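# Load two pipette tip boxes onto pipetting robot deck

## Task

Fetch both pipette tip boxes from the supply shelves and set them into the two free slots on the deck of the liquid-handling robot that stands on the shelved bench. Each box's lid must finish completely closed on it, and every other item on that deck must finish sitting properly in its slot. Never flip a box, and never let a box or a lid reach the floor; either one fails the job. Moving the pedal bin or the stool is allowed. At the end, open the gripper and back away, and the robot must not fall or be left leaning.

## Robot and tools

Robot: a Hello Robot Stretch 3 with one arm. The two-wheel base drives forward/back and spins in place but cannot slide sideways. A lift carries the arm up and down a mast, and the arm telescopes out to the robot's RIGHT, so reaching further forward means driving the base. The base is 0.33 m long and 0.34 m wide; it spins about the wheel midpoint, 0.05 m behind its front edge. With the arm in and the wrist folded, a spin sweeps a 0.28 m radius; an unfolded level gripper reaches past that.

Frames: the base frame has its origin on the floor between the drive wheels, x forward, y left, z up. hand_pose is reported in it, located where closed fingertips meet. The odometry frame is the base frame at scene start; heading is positive to the left, range -3.142 to 3.142.

execute_actions takes {"actions": [...]}, run in order; an empty list just reports state and images (head_camera, nav_camera, wrist_camera, always that order). Each action may hold "robot", "steps" (1 to 450, at 30 per second; default 1) and "until". {"steps": n} alone waits. If any action is malformed or out of range, nothing in the call runs.

Inside "robot":
- "base": exactly one of {"translate_m": d} (metres, relative to where the base is when the command begins, forward positive, |d| at most 1) or {"rotate_rad": d} (radians, relative, left/counter-clockwise positive, |d| at most 3.2).
- "joints": absolute targets by name; unnamed joints keep their targets. lift_m 0 to 1.1 (arm height); arm_m 0 to 0.52 (extension); wrist_yaw_rad -1.345 to 4.42 (0 along the arm, positive toward the front, 3.0 folded over the base); wrist_pitch_rad -1.57 to 0.451 (0 level, negative tips fingers down); wrist_roll_rad -2.911 to 2.911 (0 fingers side by side); gripper_m -0.089 to 0.179 (larger is wider; actual fingertip gap is about 0.007 less when nearly shut, 0.025 less when fully open, zero below 0.007); head_pan_rad -3.953 to 1.73 (0 forward, positive left, -1.57 faces the arm); head_tilt_rad -1.53 to 0.419 (negative looks down). Both head joints aim head_camera and nav_camera together.
- "contact_limits": {"arm_m": e}, effort percent 1 to 100, sent alongside an arm_m goal; the arm halts when its effort reaches about e. Lower is softer; too low halts at once.
- A list of up to 8 commands runs as a queue, each starting once the previous finished "done"; {"pause_s": s} waits up to 15 s. {"stop": true} brakes all and clears the queue.
Base and joint motions start together and keep going across later actions and while you think. A new command overrides at once and discards any older queue.

"until" ends an action early. {"robot": {"status": "ended"}} fires when nothing is moving and no queue runs; use it with steps 450 to wait. You can also test fields like [">", 0.3] or ["!=", "moving"] on readings, *_goal, *_status, base_status, refusals, queue, queue_left. {"any": {"status": "ended"}} fires when any one motion ends.

Speed: the base is fast (0.30 m/s, 1.9 rad/s) only when stowed: lift_m under 0.30, arm_m under 0.03, wrist_yaw_rad over 2.54; otherwise 0.10 m/s and 0.63 rad/s.

Gripping: command gripper_m below the object's width (lower grips harder); to let go, open at least 0.02 beyond where the pads made contact. Neither reading nor "done" proves you hold something. Overgripping triggers a stall guard that weakens the grip; send a new value to re-grip.

Wrist safety: fold (wrist_yaw_rad 3.0) or unfold only with lift_m 0.32 to 0.95, wrist_pitch_rad -0.4, roll near 0; once folded the lift may drop to 0.25. If wrist_yaw_rad is under -0.4, keep pitch at -0.5 or lower.

Tipping: pushing something rigid with the gripper above roughly 0.45 m can topple the robot; raising the arm contact limit makes that worse, and a repeat push after a contact_stop is riskier. Don't drive while gripping or pressing on something fixed. If snagged while driving (reverse is worst), undo in small steps, pull the gripper free, and if still tilted lower lift_m to about 0.2. Never drop, slam or shove hard; a loose object may occasionally get nudged by the environment.

Result lines: base_status and joint_status words are moving, done, off_target (stopped short, may keep pushing), contact_stop (lift/arm hit something and went slack), time_out, stopped, not_commanded, torque_fault (wrist servo off about 10 s, limp, goals refused). The base bracket shows progress of translate_m or rotate_rad versus goal. joint_goals, measured_speeds, motor_effort (percent, peak in brackets, biased and noisy), refusals count, queue (idle/running/done/dropped/stopped) and queue_left. Lines beginning refused:, dropped:, replaced: explain problems. robot.on_its_own shows goals the robot changed itself, slack or off joints, loaded motors at rest, and base_tilt leaning 3 degrees or more. lidar_m: 12 ranges, 30 degree sectors, 1st straight ahead going counter-clockwise, plane 0.17 m high. wrist_depth_mm and head_depth_mm: 7x7 median depths in mm. Camera calibration gives K and T_world_to_cam relative to the base frame.

zoom_image: {"camera": name, "region": [x0, y0, x1, y1]} in pixels of that camera's latest image, at most 504 by 504.

finished_scene: {"scene": n} with the current scene number; call it only after all motion has ended, the gripper is open and the robot has backed off.

Each tool is called after "Request:" as name(argument=value, ...), one argument or row to a line, values as JSON.

## Session

Request:
execute_actions(
  actions=[],
)

Scene clock: 0.00 s.
robot.base_odometry: x=+0.000 y=+0.000 heading=+0.000 (m, m, rad; robot's odometry frame)
robot.turned_by_wheels: +0.000 (rad since the last result)
robot.turned_by_imu: +0.000 (rad since the last result)
robot.base_tilt: forward=-1.0 right=+2.0 (deg)
robot.lidar_m: 2.30 1.79 1.68 2.15 1.73 2.53 1.12 1.03 1.04 1.31 1.84 1.85
robot.head_depth_mm: 1982 2571 2626 2656 2649 2606 2040 / 1999 2800 2905 2957 2960 2802 2035 / 1989 2845 2953 2960 3031 2901 2058 / 2026 2605 2670 2652 2674 2651 2057 / 1999 2405 2444 2488 2489 2509 2029 / 1991 2250 2243 2246 2277 2278 2017 / 1970 2082 2083 2129 2130 2167 2024
robot.base_status: not_commanded
robot.joint_positions: lift_m=+0.576 arm_m=-0.003 wrist_yaw_rad=+3.100 wrist_pitch_rad=-0.382 wrist_roll_rad=+0.009 gripper_m=+0.037 head_pan_rad=+0.012 head_tilt_rad=+0.014
robot.joint_goals: lift_m=+0.576 arm_m=-0.003 wrist_yaw_rad=+3.100 wrist_pitch_rad=-0.382 wrist_roll_rad=+0.009 gripper_m=+0.037 head_pan_rad=+0.012 head_tilt_rad=+0.014
robot.joint_status: lift_m=not_commanded arm_m=not_commanded wrist_yaw_rad=not_commanded wrist_pitch_rad=not_commanded wrist_roll_rad=not_commanded gripper_m=not_commanded head_pan_rad=not_commanded head_tilt_rad=not_commanded
robot.measured_speeds: translate_m=+0.000 rotate_rad=+0.000 lift_m=+0.000 arm_m=+0.000 wrist_yaw_rad=+0.000 wrist_pitch_rad=+0.000 wrist_roll_rad=+0.000 head_pan_rad=+0.000 head_tilt_rad=+0.000
robot: refusals=0 queue=idle queue_left=0
robot.motor_effort: left_wheel=+1 right_wheel=+0 lift_m=+37 arm_m=-1 wrist_yaw_rad=+0 wrist_pitch_rad=+4 wrist_roll_rad=+0 gripper_m=+0 head_pan_rad=+0 head_tilt_rad=+1 (%)
robot.hand_pose: x=-0.0118 y=+0.0863 z=+0.5965 quat_wxyz=(+0.149, +0.700, +0.119, +0.688) (m; robot's base frame)
robot.wrist_depth_mm: - - - - - - - / - - - - - - - / - - - - - - - / - - - - - - - / - - - - - - - / 874 857 902 894 - 842 858 / 758 763 726 750 761 737 750
pictures: head_camera (sideways: a quarter turn clockwise sets it upright), nav_camera (sideways: a quarter turn counterclockwise sets it upright), wrist_camera
Images, in order (width x height): head_camera 896x504, nav_camera 672x504, wrist_camera 644x364.

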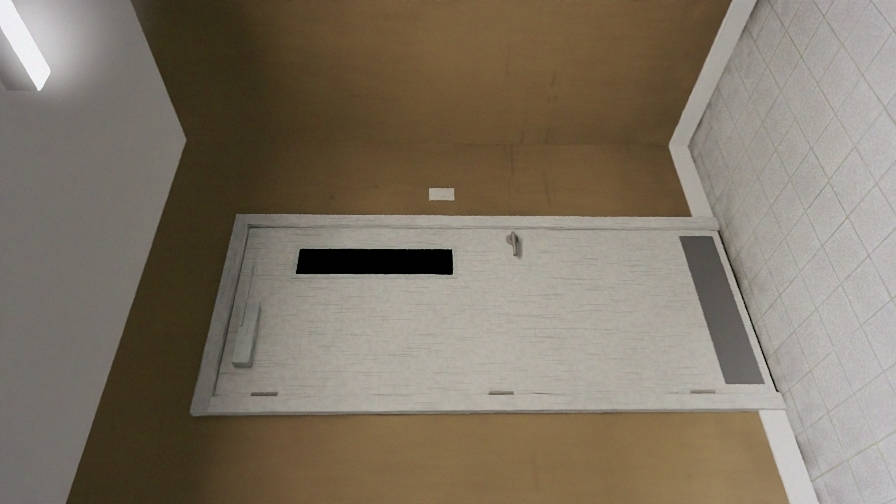

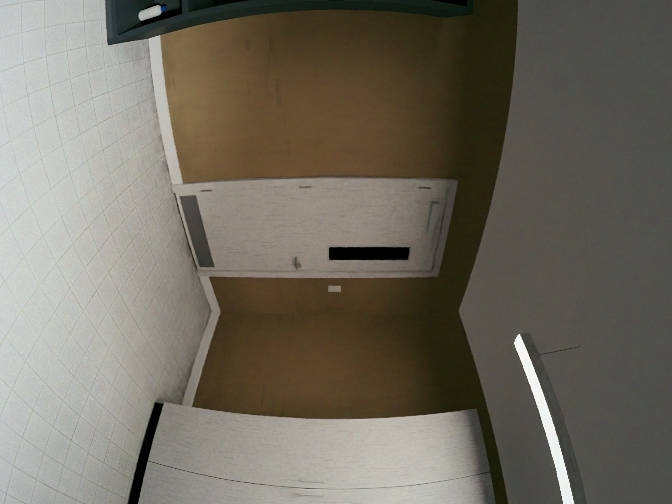

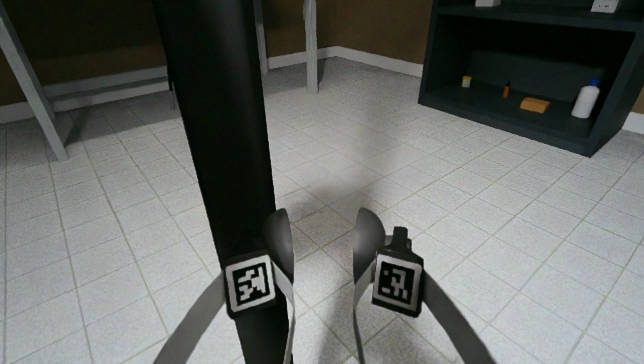

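Request:
execute_actions(
  actions=[
    {"robot":{"joints":{"head_pan_rad":1.2,"head_tilt_rad":-0.4}},"steps":100,"until":{"robot":{"status":"ended"}}},
  ],
)

Scene clock: 3.33 s.
robot.base_odometry: x=+0.000 y=+0.000 heading=+0.000 (m, m, rad; robot's odometry frame)
robot.turned_by_wheels: +0.000 (rad since the last result)
robot.turned_by_imu: +0.000 (rad since the last result)
robot.base_tilt: forward=-1.0 right=+1.9 (deg)
robot.lidar_m: 2.31 1.79 1.68 2.14 1.73 2.53 1.11 1.03 1.04 1.31 1.84 1.86
robot.head_depth_mm: 1744 1895 2002 1892 1983 1635 1327 / 1857 2007 2160 2157 2025 1640 1329 / 1934 2095 2298 2420 2089 1629 1331 / 1791 2020 2172 2363 2121 1636 1327 / 2264 2495 2733 2876 2099 1633 1322 / 2424 2667 3024 3046 2109 1638 1322 / 2612 2878 3104 2854 2124 1632 1321
robot.base_status: not_commanded
robot.joint_positions: lift_m=+0.576 arm_m=-0.003 wrist_yaw_rad=+3.100 wrist_pitch_rad=-0.382 wrist_roll_rad=+0.009 gripper_m=+0.037 head_pan_rad=+1.193 head_tilt_rad=-0.394
robot.joint_goals: lift_m=+0.576 arm_m=-0.003 wrist_yaw_rad=+3.100 wrist_pitch_rad=-0.382 wrist_roll_rad=+0.009 gripper_m=+0.037 head_pan_rad=+1.200 head_tilt_rad=-0.400
robot.joint_status: lift_m=not_commanded arm_m=not_commanded wrist_yaw_rad=not_commanded wrist_pitch_rad=not_commanded wrist_roll_rad=not_commanded gripper_m=not_commanded head_pan_rad=done head_tilt_rad=done
robot.measured_speeds: translate_m=+0.000 rotate_rad=+0.000 lift_m=+0.000 arm_m=+0.000 wrist_yaw_rad=+0.000 wrist_pitch_rad=+0.000 wrist_roll_rad=+0.000 head_pan_rad=+0.000 head_tilt_rad=+0.000
robot: refusals=0 queue=done queue_left=0
robot.motor_effort: left_wheel=+1(1) right_wheel=+0(0) lift_m=+37(37) arm_m=-1(1) wrist_yaw_rad=+0(0) wrist_pitch_rad=+4(4) wrist_roll_rad=+0(0) gripper_m=+0(0) head_pan_rad=+2(30) head_tilt_rad=-2(21) (%)
robot.hand_pose: x=-0.0118 y=+0.0863 z=+0.5965 quat_wxyz=(+0.149, +0.700, +0.119, +0.688) (m; robot's base frame)
robot.wrist_depth_mm: - - - - - - - / - - - - - - - / - - - - - - - / - - - - - - - / - - - - - - - / 876 883 901 862 - 867 865 / 768 767 746 762 750 735 741
pictures: head_camera (sideways: a quarter turn clockwise sets it upright), nav_camera (sideways: a quarter turn counterclockwise sets it upright), wrist_camera
camera_calibration (this result's frames):
head_camera: T_world_to_cam=[[-0.13595, -0.39432, -0.908862, 1.20609], [-0.928306, 0.371156, -0.0221714, 0.0363232], [0.346072, 0.840687, -0.416508, 0.49545], [0, 0, 0, 1]] pos_world=[0.0262254, 0.0455834, 1.30333]
nav_camera: T_world_to_cam=[[0.165793, 0.362104, 0.917275, -1.14767], [0.926558, -0.375663, -0.0191735, 0.0683024], [0.337644, 0.853087, -0.397793, 0.470313], [0, 0, 0, 1]] pos_world=[-0.0318086, 0.0400174, 1.24113]
wrist_camera: T_world_to_cam=[[0.999008, -0.0404863, -0.0185219, 0.0298353], [-0.0367131, -0.513773, -0.85714, 0.590859], [0.0251864, 0.85697, -0.51475, 0.400001], [0, 0, 0, 1]] pos_world=[-0.018188, -0.038013, 0.712902]
Images, in order (width x height): head_camera 896x504, nav_camera 672x504, wrist_camera 644x364.

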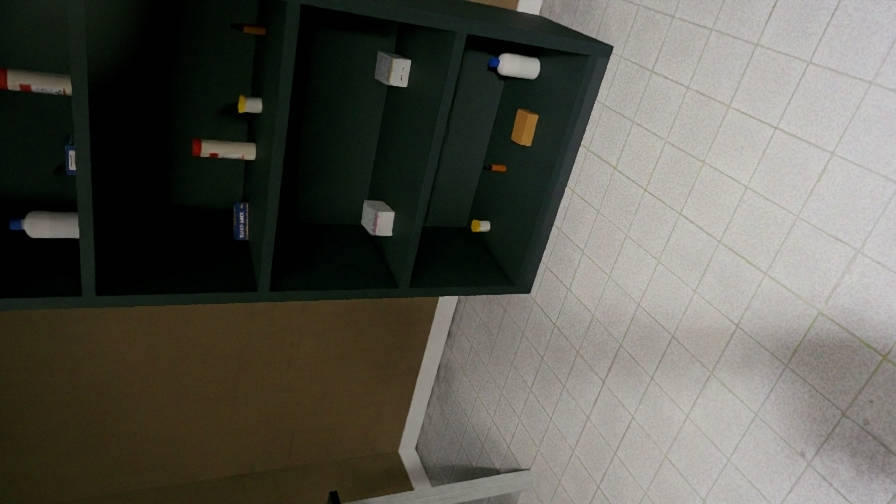

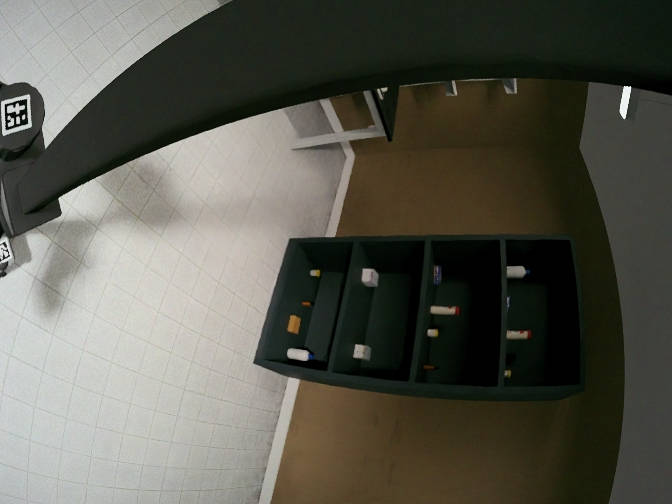

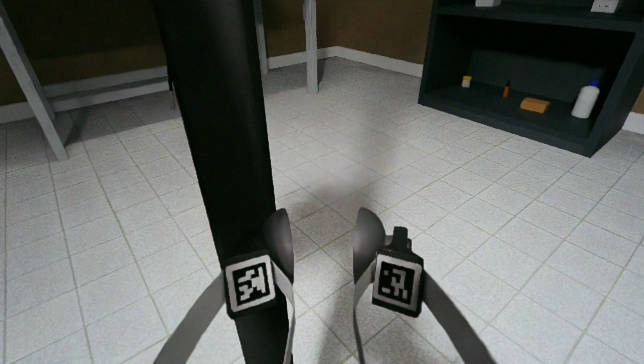

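Request:
zoom_image(
  camera="head_camera",
  region=[300, 20, 500, 270],
)

Request:
execute_actions(
  actions=[
    {"robot":{"joints":{"head_pan_rad":-3.9,"head_tilt_rad":-0.4}},"steps":200,"until":{"robot":{"status":"ended"}}},
  ],
)

Region (300, 20, 500, 270) of head_camera's 896x504 image, scaled by 2.016, with more detail than that image has; it fills the left 403 columns of this view, and the rest is white.

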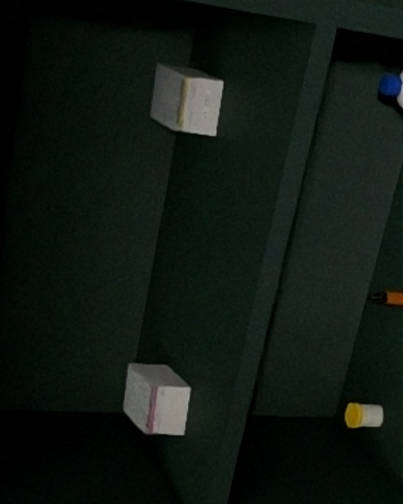

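Scene clock: 8.87 s.
robot.base_odometry: x=+0.000 y=+0.000 heading=+0.000 (m, m, rad; robot's odometry frame)
robot.turned_by_wheels: +0.000 (rad since the last result)
robot.turned_by_imu: +0.001 (rad since the last result)
robot.base_tilt: forward=-1.1 right=+1.9 (deg)
robot.lidar_m: 2.30 1.79 1.68 2.15 1.73 2.53 1.11 1.03 1.04 1.31 1.84 1.86
robot.head_depth_mm: - - - - - - - / 2103 2275 2377 - - - - / 2122 2314 2138 2642 2119 1638 1326 / 2116 2345 2528 2743 2117 1632 1318 / 2187 2420 2654 2826 2129 1626 1311 / 2253 2421 2649 2853 2101 1623 1323 / 2283 2476 2718 2882 2082 1628 1332
robot.base_status: not_commanded
robot.joint_positions: lift_m=+0.576 arm_m=-0.003 wrist_yaw_rad=+3.100 wrist_pitch_rad=-0.382 wrist_roll_rad=+0.009 gripper_m=+0.037 head_pan_rad=-3.893 head_tilt_rad=-0.395
robot.joint_goals: lift_m=+0.576 arm_m=-0.003 wrist_yaw_rad=+3.100 wrist_pitch_rad=-0.382 wrist_roll_rad=+0.009 gripper_m=+0.037 head_pan_rad=-3.900 head_tilt_rad=-0.400
robot.joint_status: lift_m=not_commanded arm_m=not_commanded wrist_yaw_rad=not_commanded wrist_pitch_rad=not_commanded wrist_roll_rad=not_commanded gripper_m=not_commanded head_pan_rad=done head_tilt_rad=done
robot.measured_speeds: translate_m=+0.000 rotate_rad=+0.000 lift_m=+0.000 arm_m=+0.000 wrist_yaw_rad=+0.000 wrist_pitch_rad=+0.000 wrist_roll_rad=+0.000 head_pan_rad=+0.000 head_tilt_rad=+0.000
robot: refusals=0 queue=done queue_left=0
robot.motor_effort: left_wheel=+1(1) right_wheel=-1(1) lift_m=+37(37) arm_m=-1(1) wrist_yaw_rad=+0(0) wrist_pitch_rad=+4(4) wrist_roll_rad=+0(0) gripper_m=+0(0) head_pan_rad=-1(28) head_tilt_rad=-2(2) (%)
robot.hand_pose: x=-0.0118 y=+0.0863 z=+0.5965 quat_wxyz=(+0.149, +0.700, +0.119, +0.688) (m; robot's base frame)
robot.wrist_depth_mm: - - - - - - - / - - - - - - - / - - - - - - - / - - - - - - - / - - - - - - - / 897 884 898 897 - 868 849 / 750 763 747 759 753 746 724
pictures: head_camera (sideways: a quarter turn clockwise sets it upright), nav_camera (sideways: a quarter turn counterclockwise sets it upright), wrist_camera
camera_calibration (this result's frames):
head_camera: T_world_to_cam=[[0.317841, -0.270546, -0.908725, 1.20314], [-0.684022, -0.729125, -0.0221721, 0.034834], [-0.656575, 0.628635, -0.416805, 0.501952], [0, 0, 0, 1]] pos_world=[-0.0290102, 0.0353581, 1.30331]
nav_camera: T_world_to_cam=[[-0.276965, 0.286592, 0.917145, -1.1448], [0.687591, 0.725845, -0.0191712, 0.069757], [-0.671199, 0.625311, -0.398092, 0.476857], [0, 0, 0, 1]] pos_world=[-0.0449685, -0.0207252, 1.24112]
wrist_camera: T_world_to_cam=[[0.999008, -0.0404862, -0.0185217, 0.0298351], [-0.0367129, -0.513773, -0.85714, 0.590859], [0.0251864, 0.85697, -0.51475, 0.400001], [0, 0, 0, 1]] pos_world=[-0.018188, -0.038013, 0.712902]
Images, in order (width x height): head_camera 896x504, nav_camera 672x504, wrist_camera 644x364.

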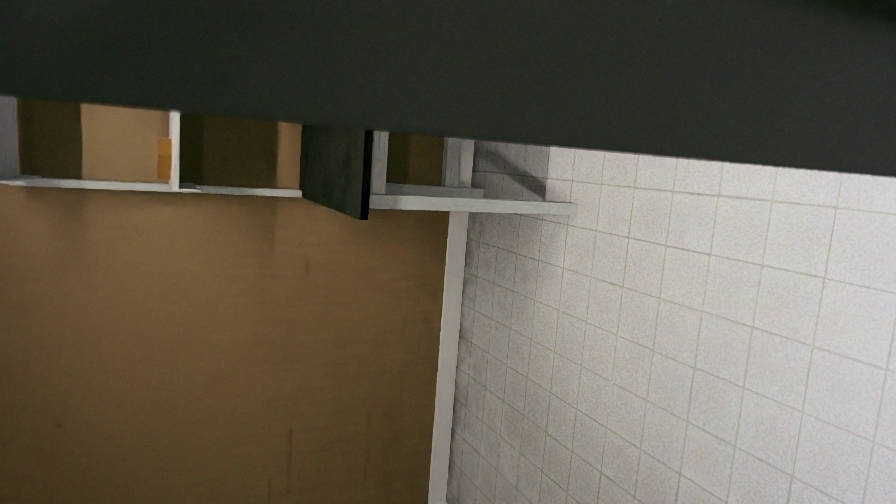

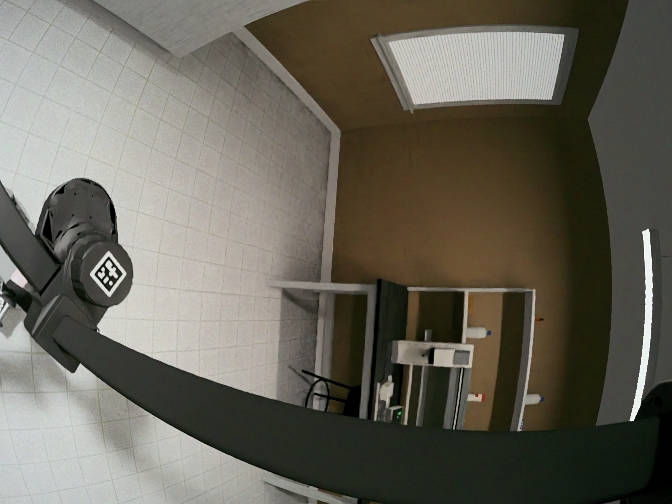

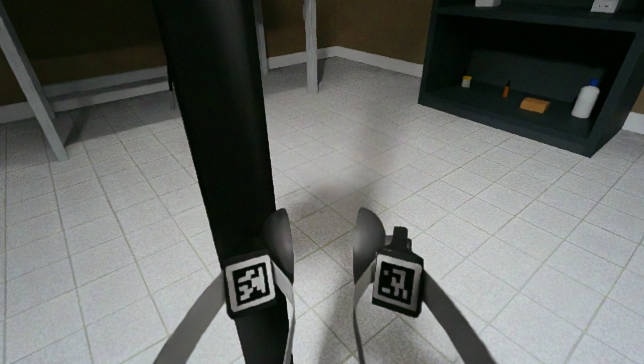

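Request:
execute_actions(
  actions=[
    {"robot":[{"base":{"rotate_rad":0.908},"joints":{"lift_m":0.28,"head_pan_rad":1.3,"head_tilt_rad":-0.3}},{"base":{"translate_m":1.0}},{"base":{"translate_m":0.237}}],"steps":450,"until":{"robot":{"status":"ended"}}},
  ],
)

Scene clock: 40.70 s.
robot.base_odometry: x=+0.761 y=+0.975 heading=+0.908 (m, m, rad; robot's odometry frame)
robot.turned_by_wheels: +0.908 (rad since the last result)
robot.turned_by_imu: +0.919 (rad since the last result)
robot.base_tilt: forward=-1.0 right=+1.8 (deg)
robot.lidar_m: 0.71 0.87 0.92 1.59 2.38 2.23 2.23 2.56 2.19 1.85 1.09 0.46
robot.head_depth_mm: 1873 2014 2150 2357 2324 1779 1426 / 1871 2001 2138 2337 2401 1780 1417 / 1850 1976 2149 2342 2424 1783 1404 / 1836 1957 2132 1670 2183 1710 1421 / 1818 1971 2144 1651 2323 1764 1411 / 1833 1941 2127 1603 2182 1771 1405 / 1834 1912 2098 1610 2288 1766 1409
robot.base_status: done (translate_m +0.2370 of +0.2370)
robot.joint_positions: lift_m=+0.280 arm_m=-0.003 wrist_yaw_rad=+3.100 wrist_pitch_rad=-0.382 wrist_roll_rad=+0.009 gripper_m=+0.037 head_pan_rad=+1.293 head_tilt_rad=-0.309
robot.joint_goals: lift_m=+0.280 arm_m=-0.003 wrist_yaw_rad=+3.100 wrist_pitch_rad=-0.382 wrist_roll_rad=+0.009 gripper_m=+0.037 head_pan_rad=+1.300 head_tilt_rad=-0.300
robot.joint_status: lift_m=done arm_m=not_commanded wrist_yaw_rad=not_commanded wrist_pitch_rad=not_commanded wrist_roll_rad=not_commanded gripper_m=not_commanded head_pan_rad=done head_tilt_rad=done
robot.measured_speeds: translate_m=+0.000 rotate_rad=+0.000 lift_m=+0.000 arm_m=+0.000 wrist_yaw_rad=+0.000 wrist_pitch_rad=+0.000 wrist_roll_rad=+0.000 head_pan_rad=+0.000 head_tilt_rad=+0.000
robot: refusals=0 queue=done queue_left=0
robot.motor_effort: left_wheel=-2(9) right_wheel=+3(12) lift_m=+31(37) arm_m=-1(1) wrist_yaw_rad=-1(0) wrist_pitch_rad=+4(4) wrist_roll_rad=+0(0) gripper_m=+0(0) head_pan_rad=+3(29) head_tilt_rad=+4(10) (%)
robot.hand_pose: x=-0.0118 y=+0.0862 z=+0.3010 quat_wxyz=(+0.150, +0.700, +0.119, +0.688) (m; robot's base frame)
robot.wrist_depth_mm: - - - - - - - / - - - - - - - / - - - - - 986 769 / 777 748 - 746 739 745 712 / 624 613 608 615 618 596 602 / 521 513 528 530 - 506 512 / 448 - - - 437 436 437
pictures: head_camera (sideways: a quarter turn clockwise sets it upright), nav_camera (sideways: a quarter turn counterclockwise sets it upright), wrist_camera
camera_calibration (this result's frames):
head_camera: T_world_to_cam=[[-0.0741573, -0.330151, -0.941011, 1.24767], [-0.960303, 0.2781, -0.021893, 0.0361584], [0.268923, 0.902031, -0.337668, 0.393321], [0, 0, 0, 1]] pos_world=[0.0214734, 0.0470743, 1.30767]
nav_camera: T_world_to_cam=[[0.106899, 0.300464, 0.947784, -1.18714], [0.959984, -0.27936, -0.0197132, 0.0688033], [0.25885, 0.911964, -0.318305, 0.367349], [0, 0, 0, 1]] pos_world=[-0.0342343, 0.0409037, 1.24343]
wrist_camera: T_world_to_cam=[[0.999008, -0.0404993, -0.0185225, 0.0243633], [-0.0367369, -0.51434, -0.856799, 0.337489], [0.0251729, 0.85663, -0.515317, 0.248169], [0, 0, 0, 1]] pos_world=[-0.018188, -0.0380185, 0.417497]
Images, in order (width x height): head_camera 896x504, nav_camera 672x504, wrist_camera 644x364.

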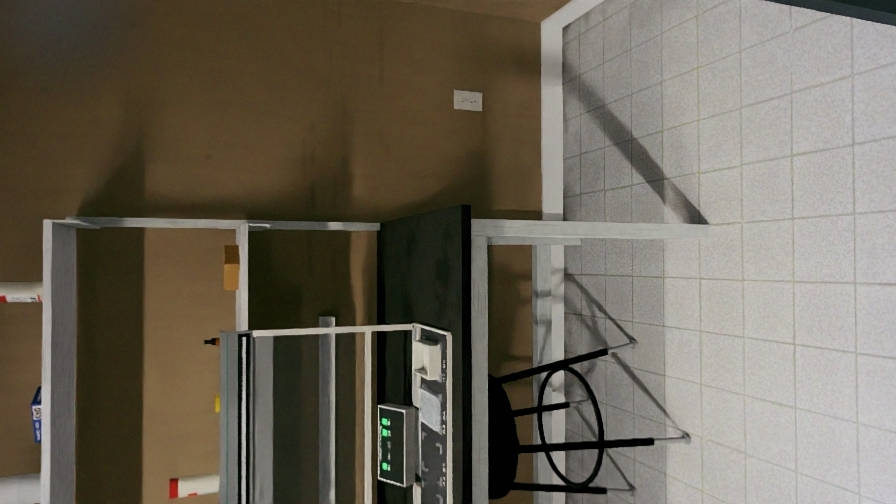

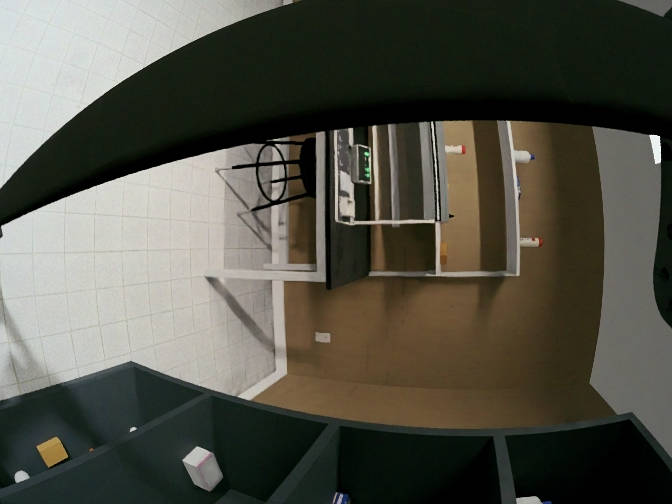

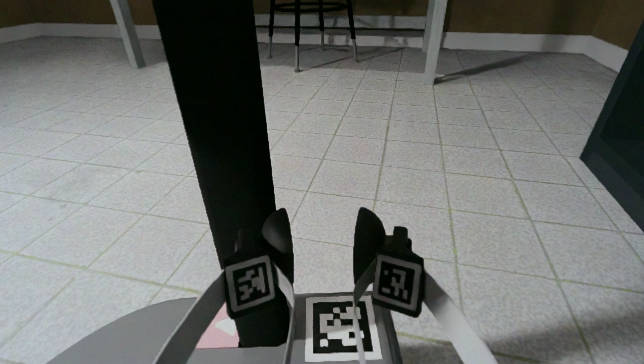

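Request:
execute_actions(
  actions=[
    {"robot":{"base":{"rotate_rad":1.30},"joints":{"head_pan_rad":0.5,"head_tilt_rad":-0.35}},"steps":200,"until":{"robot":{"status":"ended"}}},
  ],
)

Scene clock: 49.50 s.
robot.base_odometry: x=+0.761 y=+0.975 heading=+2.208 (m, m, rad; robot's odometry frame)
robot.turned_by_wheels: +1.300 (rad since the last result)
robot.turned_by_imu: +1.305 (rad since the last result)
robot.base_tilt: forward=-1.1 right=+2.0 (deg)
robot.lidar_m: 1.40 1.92 2.94 2.23 2.32 2.24 2.19 1.35 0.99 0.46 0.95 0.92
robot.head_depth_mm: 1807 1866 2015 1543 2217 1700 1372 / 1915 1926 2092 1674 2290 1701 1378 / 1995 2117 2224 1715 2187 1724 1371 / 2114 1810 1870 2657 2257 1725 1372 / 2190 2378 2450 2735 2230 1702 1379 / 2381 2619 2752 2948 2145 1705 1367 / 2545 2796 3058 3193 2274 1707 1368
robot.base_status: done (rotate_rad +1.2999 of +1.3000)
robot.joint_positions: lift_m=+0.280 arm_m=-0.003 wrist_yaw_rad=+3.100 wrist_pitch_rad=-0.382 wrist_roll_rad=+0.009 gripper_m=+0.037 head_pan_rad=+0.507 head_tilt_rad=-0.346
robot.joint_goals: lift_m=+0.280 arm_m=-0.003 wrist_yaw_rad=+3.100 wrist_pitch_rad=-0.382 wrist_roll_rad=+0.009 gripper_m=+0.037 head_pan_rad=+0.500 head_tilt_rad=-0.350
robot.joint_status: lift_m=done arm_m=not_commanded wrist_yaw_rad=not_commanded wrist_pitch_rad=not_commanded wrist_roll_rad=not_commanded gripper_m=not_commanded head_pan_rad=done head_tilt_rad=done
robot.measured_speeds: translate_m=+0.000 rotate_rad=+0.000 lift_m=+0.000 arm_m=+0.000 wrist_yaw_rad=+0.000 wrist_pitch_rad=+0.000 wrist_roll_rad=+0.000 head_pan_rad=+0.000 head_tilt_rad=+0.000
robot: refusals=0 queue=done queue_left=0
robot.motor_effort: left_wheel=-2(10) right_wheel=+4(14) lift_m=+31(31) arm_m=-1(1) wrist_yaw_rad=+0(0) wrist_pitch_rad=+4(4) wrist_roll_rad=+0(0) gripper_m=+0(0) head_pan_rad=-3(28) head_tilt_rad=-2(6) (%)
robot.hand_pose: x=-0.0118 y=+0.0862 z=+0.3010 quat_wxyz=(+0.150, +0.700, +0.119, +0.688) (m; robot's base frame)
robot.wrist_depth_mm: - - - - - - - / - - - - - - - / - - - - - 987 968 / 776 772 - 758 754 749 748 / 620 616 617 621 618 611 609 / 522 518 532 535 - 503 501 / 455 - - - 441 439 443
pictures: head_camera (sideways: a quarter turn clockwise sets it upright), nav_camera (sideways: a quarter turn counterclockwise sets it upright), wrist_camera
camera_calibration (this result's frames):
head_camera: T_world_to_cam=[[-0.315969, -0.19751, -0.927983, 1.23214], [-0.4826, 0.875564, -0.0220325, 0.033425], [0.81686, 0.440883, -0.37197, 0.434619], [0, 0, 0, 1]] pos_world=[0.0504253, 0.0224774, 1.3058]
nav_camera: T_world_to_cam=[[0.318334, 0.153492, 0.93547, -1.17235], [0.48015, -0.87697, -0.019498, 0.0714491], [0.817386, 0.455373, -0.352868, 0.408924], [0, 0, 0, 1]] pos_world=[0.00464312, 0.0563925, 1.24239]
wrist_camera: T_world_to_cam=[[0.999008, -0.0404996, -0.0185227, 0.0243628], [-0.0367372, -0.51434, -0.856799, 0.337482], [0.0251731, 0.85663, -0.515317, 0.24818], [0, 0, 0, 1]] pos_world=[-0.0181879, -0.038031, 0.417497]
Images, in order (width x height): head_camera 896x504, nav_camera 672x504, wrist_camera 644x364.

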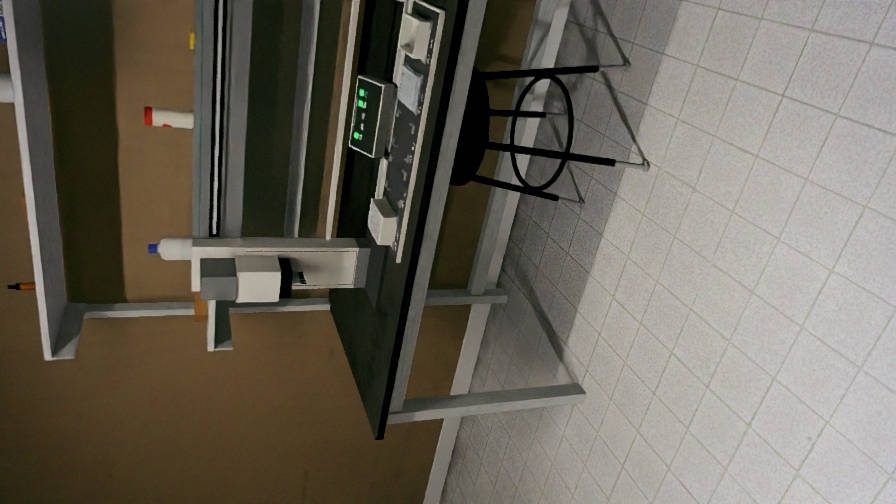

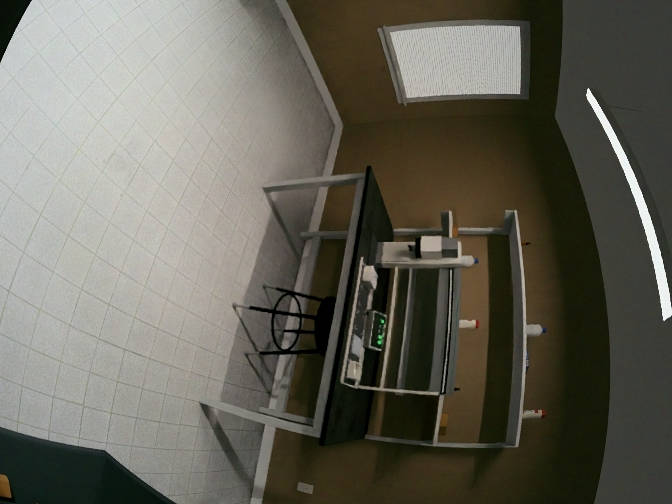

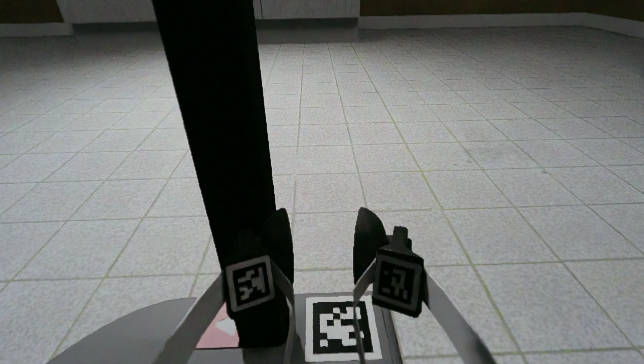

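Request:
zoom_image(
  camera="head_camera",
  region=[320, 0, 480, 280],
)

Request:
execute_actions(
  actions=[
    {"robot":{"joints":{"head_pan_rad":-1.2,"head_tilt_rad":-0.85,"lift_m":0.5}},"steps":200,"until":{"robot":{"status":"ended"}}},
  ],
)

Region (320, 0, 480, 280) of head_camera's 896x504 image, scaled by 1.800, with more detail than that image has; it fills the left 288 columns of this view, and the rest is white.

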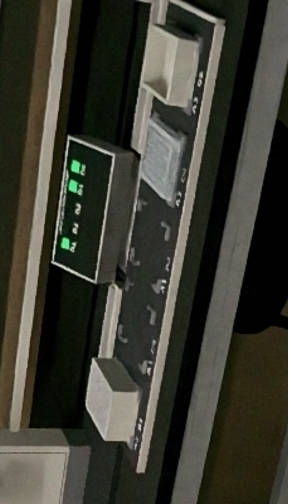

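Scene clock: 56.90 s.
robot.base_odometry: x=+0.761 y=+0.975 heading=+2.208 (m, m, rad; robot's odometry frame)
robot.turned_by_wheels: +0.000 (rad since the last result)
robot.turned_by_imu: +0.001 (rad since the last result)
robot.base_tilt: forward=-1.0 right=+2.0 (deg)
robot.lidar_m: 1.40 1.93 2.93 2.23 2.31 2.25 2.19 1.35 0.99 0.46 0.87 0.91
robot.head_depth_mm: 694 550 491 664 1361 1246 1146 / 729 550 1061 960 866 1208 1153 / 727 550 1024 964 1253 1220 - / 658 550 1117 959 1294 1243 1105 / 728 553 1151 962 1339 1253 1113 / 696 571 1150 985 1362 1250 1114 / 730 591 1067 1013 1373 1239 1104
robot.base_status: done (rotate_rad +1.2999 of +1.3000)
robot.joint_positions: lift_m=+0.500 arm_m=-0.003 wrist_yaw_rad=+3.100 wrist_pitch_rad=-0.382 wrist_roll_rad=+0.009 gripper_m=+0.037 head_pan_rad=-1.193 head_tilt_rad=-0.839
robot.joint_goals: lift_m=+0.500 arm_m=-0.003 wrist_yaw_rad=+3.100 wrist_pitch_rad=-0.382 wrist_roll_rad=+0.009 gripper_m=+0.037 head_pan_rad=-1.200 head_tilt_rad=-0.850
robot.joint_status: lift_m=done arm_m=not_commanded wrist_yaw_rad=not_commanded wrist_pitch_rad=not_commanded wrist_roll_rad=not_commanded gripper_m=not_commanded head_pan_rad=done head_tilt_rad=done
robot.measured_speeds: translate_m=+0.000 rotate_rad=+0.000 lift_m=+0.000 arm_m=+0.000 wrist_yaw_rad=+0.000 wrist_pitch_rad=+0.000 wrist_roll_rad=+0.000 head_pan_rad=+0.000 head_tilt_rad=+0.000
robot: refusals=0 queue=done queue_left=0
robot.motor_effort: left_wheel=-2(2) right_wheel=+3(4) lift_m=+43(44) arm_m=-1(1) wrist_yaw_rad=+0(0) wrist_pitch_rad=+5(5) wrist_roll_rad=+0(0) gripper_m=+0(0) head_pan_rad=-2(29) head_tilt_rad=-4(24) (%)
robot.hand_pose: x=-0.0118 y=+0.0862 z=+0.5205 quat_wxyz=(+0.150, +0.700, +0.120, +0.688) (m; robot's base frame)
robot.wrist_depth_mm: - - - - - - - / - - - - - - - / - - - - - - - / - - - - - - - / 949 951 939 926 921 922 911 / 788 778 826 785 - 772 785 / 675 679 662 660 658 659 670
pictures: head_camera (sideways: a quarter turn clockwise sets it upright), nav_camera (sideways: a quarter turn counterclockwise sets it upright), wrist_camera
camera_calibration (this result's frames):
head_camera: T_world_to_cam=[[-0.300856, 0.705847, -0.6413, 0.8583], [0.926464, 0.375795, -0.0210169, 0.0234934], [0.226163, -0.600465, -0.767002, 0.952138], [0, 0, 0, 1]] pos_world=[0.0211205, -0.042932, 1.28121]
nav_camera: T_world_to_cam=[[0.259057, -0.70795, 0.657036, -0.808977], [-0.934672, -0.355226, -0.0142294, 0.0732094], [0.24347, -0.610427, -0.753725, 0.933934], [0, 0, 0, 1]] pos_world=[0.0506128, 0.023389, 1.2365]
wrist_camera: T_world_to_cam=[[0.999008, -0.0405023, -0.0185228, 0.0284291], [-0.0367423, -0.51446, -0.856727, 0.525528], [0.0251702, 0.856557, -0.515438, 0.361384], [0, 0, 0, 1]] pos_world=[-0.0181879, -0.0380312, 0.637032]
Images, in order (width x height): head_camera 896x504, nav_camera 672x504, wrist_camera 644x364.

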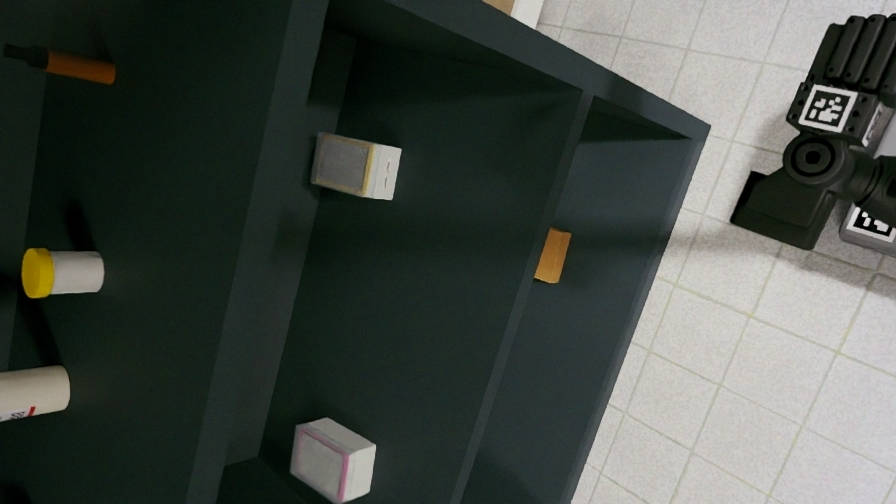

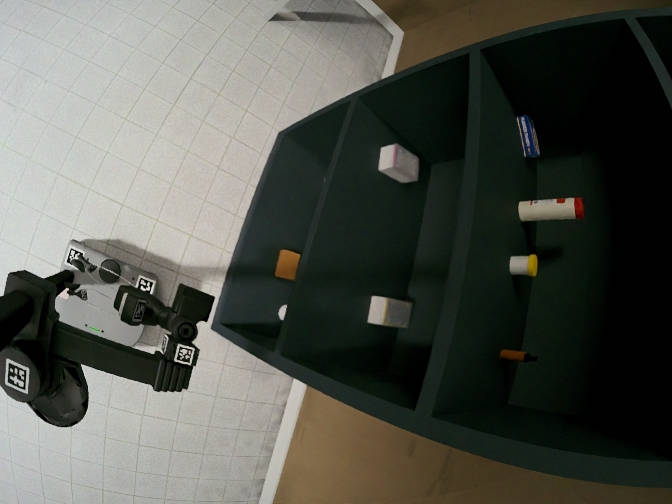

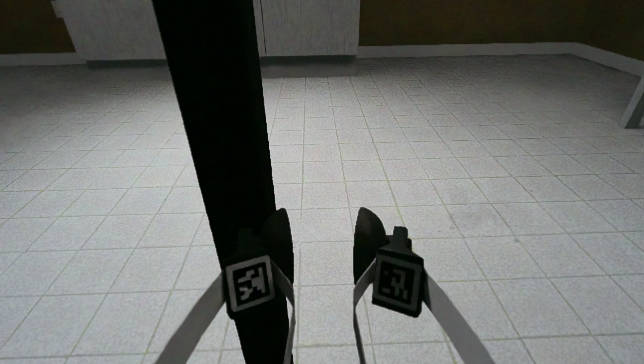

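Request:
zoom_image(
  camera="head_camera",
  region=[280, 110, 440, 230],
)

Request:
zoom_image(
  camera="head_camera",
  region=[260, 394, 420, 504],
)

Region (280, 110, 440, 230) of head_camera's 896x504 image, scaled by 3.150, with more detail than that image has; it fills the top 378 rows of this view, and the rest is white.

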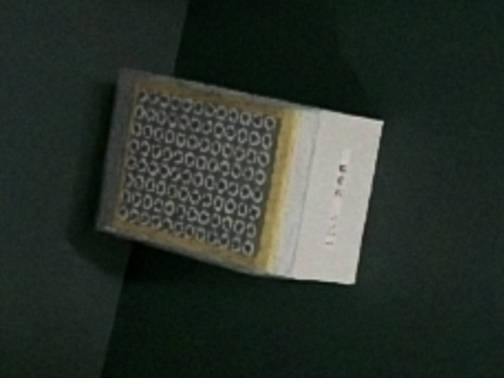

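Region (260, 394, 420, 504) of head_camera's 896x504 image, scaled by 3.150, with more detail than that image has; it fills the top 346 rows of this view, and the rest is white.

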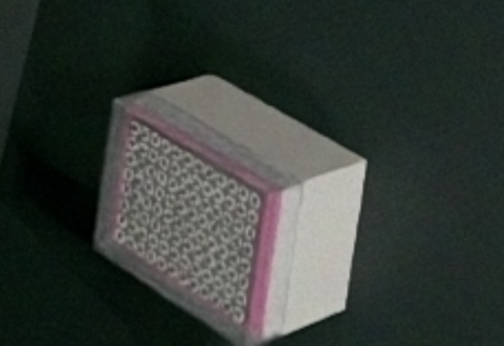

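Request:
execute_actions(
  actions=[
    {"robot":[{"base":{"translate_m":0.17},"joints":{"lift_m":0.62,"wrist_pitch_rad":-0.4,"wrist_roll_rad":0}},{"joints":{"wrist_yaw_rad":0.0,"gripper_m":0.17,"head_pan_rad":-1.57,"head_tilt_rad":-0.8}}],"steps":300,"until":{"robot":{"status":"ended"}}},
  ],
)

Scene clock: 88.80 s.
robot.base_odometry: x=+0.660 y=+1.112 heading=+2.208 (m, m, rad; robot's odometry frame)
robot.turned_by_wheels: +0.000 (rad since the last result)
robot.turned_by_imu: +0.002 (rad since the last result)
robot.base_tilt: forward=-1.1 right=+1.9 (deg)
robot.lidar_m: 1.23 1.43 1.81 2.23 2.32 2.42 2.36 1.35 0.51 0.71 0.79 0.77
robot.head_depth_mm: 623 569 558 678 1413 1253 1123 / 752 590 516 945 885 1242 - / 739 593 515 991 899 1235 - / 752 592 515 983 897 1220 1111 / 749 593 513 990 900 1235 1117 / 733 591 512 993 900 1233 1111 / 751 594 511 996 900 1223 1116
robot.base_status: done (translate_m +0.1700 of +0.1700)
robot.joint_positions: lift_m=+0.620 arm_m=-0.003 wrist_yaw_rad=+0.002 wrist_pitch_rad=-0.412 wrist_roll_rad=+0.004 gripper_m=+0.170 head_pan_rad=-1.563 head_tilt_rad=-0.804
robot.joint_goals: lift_m=+0.620 arm_m=-0.003 wrist_yaw_rad=+0.000 wrist_pitch_rad=-0.400 wrist_roll_rad=+0.000 gripper_m=+0.170 head_pan_rad=-1.570 head_tilt_rad=-0.800
robot.joint_status: lift_m=done arm_m=not_commanded wrist_yaw_rad=done wrist_pitch_rad=done wrist_roll_rad=done gripper_m=done head_pan_rad=done head_tilt_rad=done
robot.measured_speeds: translate_m=+0.000 rotate_rad=+0.000 lift_m=+0.000 arm_m=+0.000 wrist_yaw_rad=+0.000 wrist_pitch_rad=+0.000 wrist_roll_rad=+0.000 head_pan_rad=+0.000 head_tilt_rad=+0.000
robot: refusals=0 queue=done queue_left=0
robot.motor_effort: left_wheel=-3(4) right_wheel=+4(9) lift_m=+44(44) arm_m=-2(1) wrist_yaw_rad=-2(2) wrist_pitch_rad=+4(4) wrist_roll_rad=-2(4) gripper_m=+0(91) head_pan_rad=-2(18) head_tilt_rad=+2(7) (%)
robot.hand_pose: x=-0.0211 y=-0.3675 z=+0.6337 quat_wxyz=(+0.691, +0.145, -0.693, -0.145) (m; robot's base frame)
robot.wrist_depth_mm: 601 591 599 605 594 358 239 / 636 657 643 561 640 359 239 / 498 502 497 499 497 358 239 / 387 389 386 388 381 352 255 / 319 325 314 313 310 309 294 / 683 769 762 718 568 387 892 / 686 690 684 696 670 422 764
pictures: head_camera (sideways: a quarter turn clockwise sets it upright), nav_camera (sideways: a quarter turn counterclockwise sets it upright), wrist_camera
camera_calibration (this result's frames):
head_camera: T_world_to_cam=[[-0.0251277, 0.743626, -0.668123, 0.891569], [0.999666, 0.0146713, -0.0212676, 0.0233742], [-0.00601294, -0.668434, -0.743747, 0.923313], [0, 0, 0, 1]] pos_world=[0.00458848, -0.0461628, 1.28289]
nav_camera: T_world_to_cam=[[-0.0146087, -0.729925, 0.683371, -0.841624], [-0.999872, 0.00620913, -0.0147426, 0.074276], [0.00651786, -0.683499, -0.729922, 0.904426], [0, 0, 0, 1]] pos_world=[0.0560765, 0.00339021, 1.2364]
wrist_camera: T_world_to_cam=[[-0.999891, -0.00412446, -0.0141925, -0.0100854], [0.00970483, 0.541026, -0.84095, 0.767644], [0.011147, -0.840995, -0.540927, 0.200555], [0, 0, 0, 1]] pos_world=[-0.0197697, -0.246691, 0.753893]
Images, in order (width x height): head_camera 896x504, nav_camera 672x504, wrist_camera 644x364.

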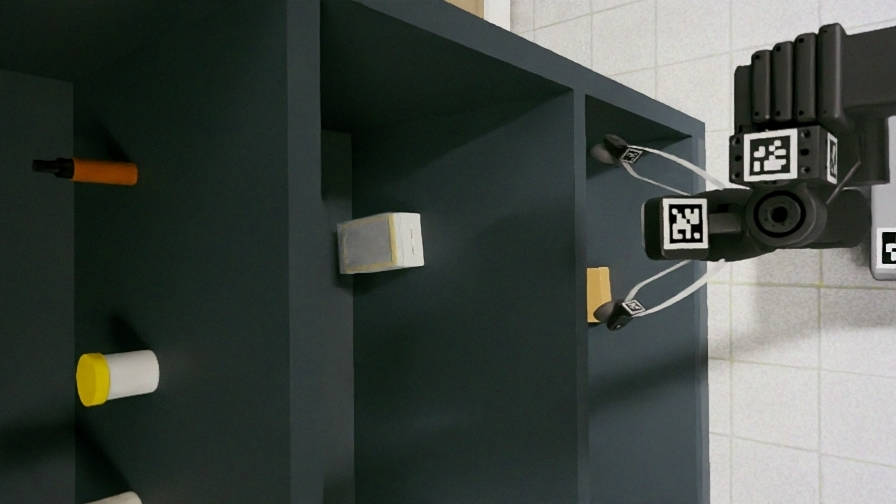

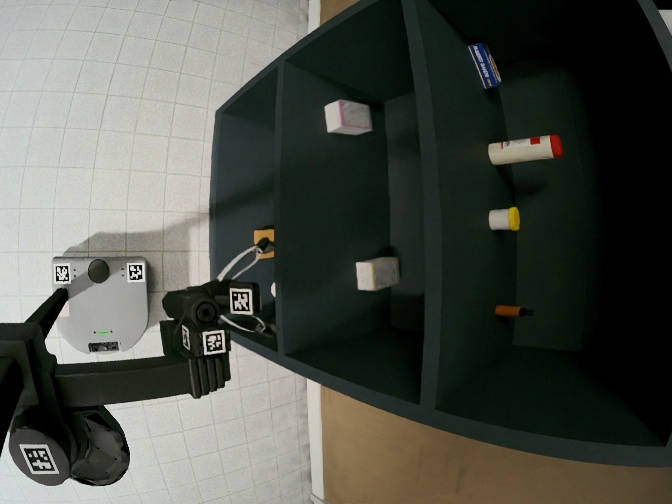

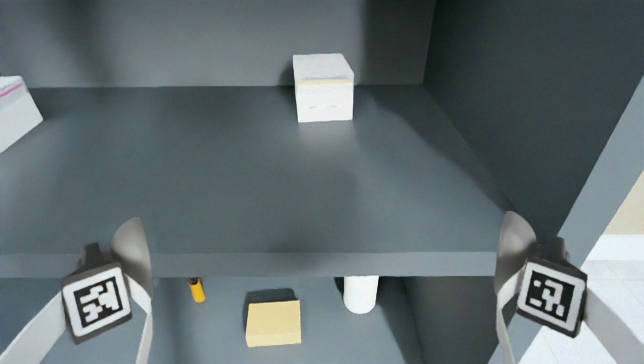

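Request:
execute_actions(
  actions=[
    {"robot":{"joints":{"arm_m":0.28,"lift_m":0.575,"wrist_yaw_rad":0.1}},"steps":300,"until":{"robot":{"status":"ended"}}},
  ],
)

Scene clock: 98.83 s.
robot.base_odometry: x=+0.660 y=+1.112 heading=+2.208 (m, m, rad; robot's odometry frame)
robot.turned_by_wheels: +0.000 (rad since the last result)
robot.turned_by_imu: +0.001 (rad since the last result)
robot.base_tilt: forward=-1.1 right=+2.2 (deg)
robot.lidar_m: 1.23 1.44 1.80 2.23 2.31 2.42 2.35 1.35 0.51 0.71 0.79 0.77
robot.head_depth_mm: 624 567 558 677 1424 1256 1130 / 753 591 515 930 866 - - / 736 591 514 1046 1291 1227 1119 / 750 591 514 999 1277 1242 1124 / 750 591 513 994 904 1235 1114 / 735 592 512 988 904 1226 1113 / 746 592 513 991 899 1229 1115
robot.base_status: done (translate_m +0.1700 of +0.1700)
robot.joint_positions: lift_m=+0.575 arm_m=+0.280 wrist_yaw_rad=+0.100 wrist_pitch_rad=-0.413 wrist_roll_rad=+0.004 gripper_m=+0.170 head_pan_rad=-1.563 head_tilt_rad=-0.803
robot.joint_goals: lift_m=+0.575 arm_m=+0.280 wrist_yaw_rad=+0.100 wrist_pitch_rad=-0.400 wrist_roll_rad=+0.000 gripper_m=+0.170 head_pan_rad=-1.570 head_tilt_rad=-0.800
robot.joint_status: lift_m=done arm_m=done wrist_yaw_rad=done wrist_pitch_rad=done wrist_roll_rad=done gripper_m=done head_pan_rad=done head_tilt_rad=done
robot.measured_speeds: translate_m=+0.000 rotate_rad=+0.000 lift_m=+0.000 arm_m=+0.000 wrist_yaw_rad=+0.000 wrist_pitch_rad=+0.000 wrist_roll_rad=+0.000 head_pan_rad=+0.000 head_tilt_rad=+0.000
robot: refusals=0 queue=done queue_left=0
robot.motor_effort: left_wheel=-3(3) right_wheel=+4(4) lift_m=+31(43) arm_m=+5(5) wrist_yaw_rad=+0(0) wrist_pitch_rad=+4(4) wrist_roll_rad=-2(2) gripper_m=+0(1) head_pan_rad=-2(2) head_tilt_rad=+2(2) (%)
robot.hand_pose: x=+0.0008 y=-0.6485 z=+0.5890 quat_wxyz=(+0.697, +0.179, -0.685, -0.111) (m; robot's base frame)
robot.wrist_depth_mm: 377 367 357 349 343 331 285 / 413 399 394 371 366 360 281 / 399 397 393 264 355 376 277 / 306 307 303 255 259 303 277 / 252 260 246 249 247 252 244 / 218 212 211 209 209 209 207 / 178 180 181 181 181 181 175
pictures: head_camera (sideways: a quarter turn clockwise sets it upright), nav_camera (sideways: a quarter turn counterclockwise sets it upright), wrist_camera
camera_calibration (this result's frames):
head_camera: T_world_to_cam=[[-0.0249387, 0.743464, -0.668311, 0.891812], [0.99967, 0.0144136, -0.0212693, 0.0233764], [-0.00618018, -0.66862, -0.743578, 0.923095], [0, 0, 0, 1]] pos_world=[0.00457687, -0.0461673, 1.2829]
nav_camera: T_world_to_cam=[[-0.0147943, -0.729749, 0.683555, -0.841862], [-0.99987, 0.00645774, -0.0147462, 0.0742806], [0.00634679, -0.683684, -0.72975, 0.904202], [0, 0, 0, 1]] pos_world=[0.0560775, 0.00336108, 1.2364]
wrist_camera: T_world_to_cam=[[-0.994717, -0.101671, -0.0141942, -0.0531876], [-0.0431958, 0.539967, -0.840577, 0.881035], [0.0931268, -0.835523, -0.541506, -0.0563798], [0, 0, 0, 1]] pos_world=[-0.00959913, -0.528244, 0.709293]
Images, in order (width x height): head_camera 896x504, nav_camera 672x504, wrist_camera 644x364.

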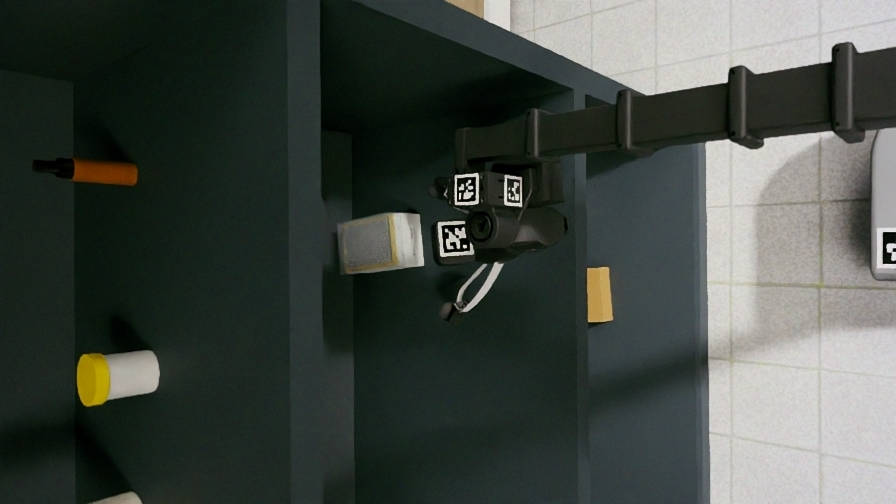

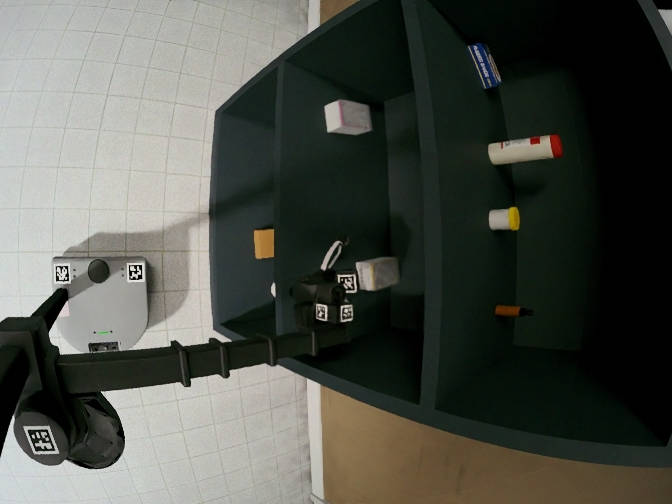

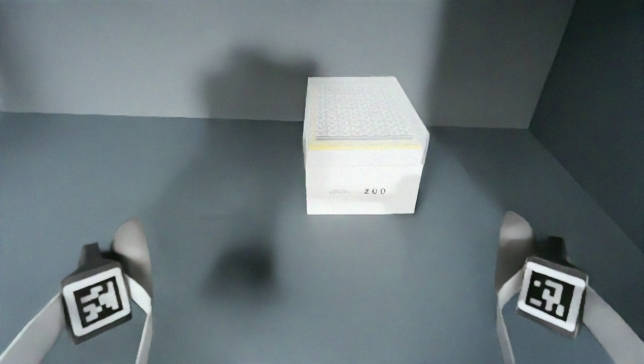

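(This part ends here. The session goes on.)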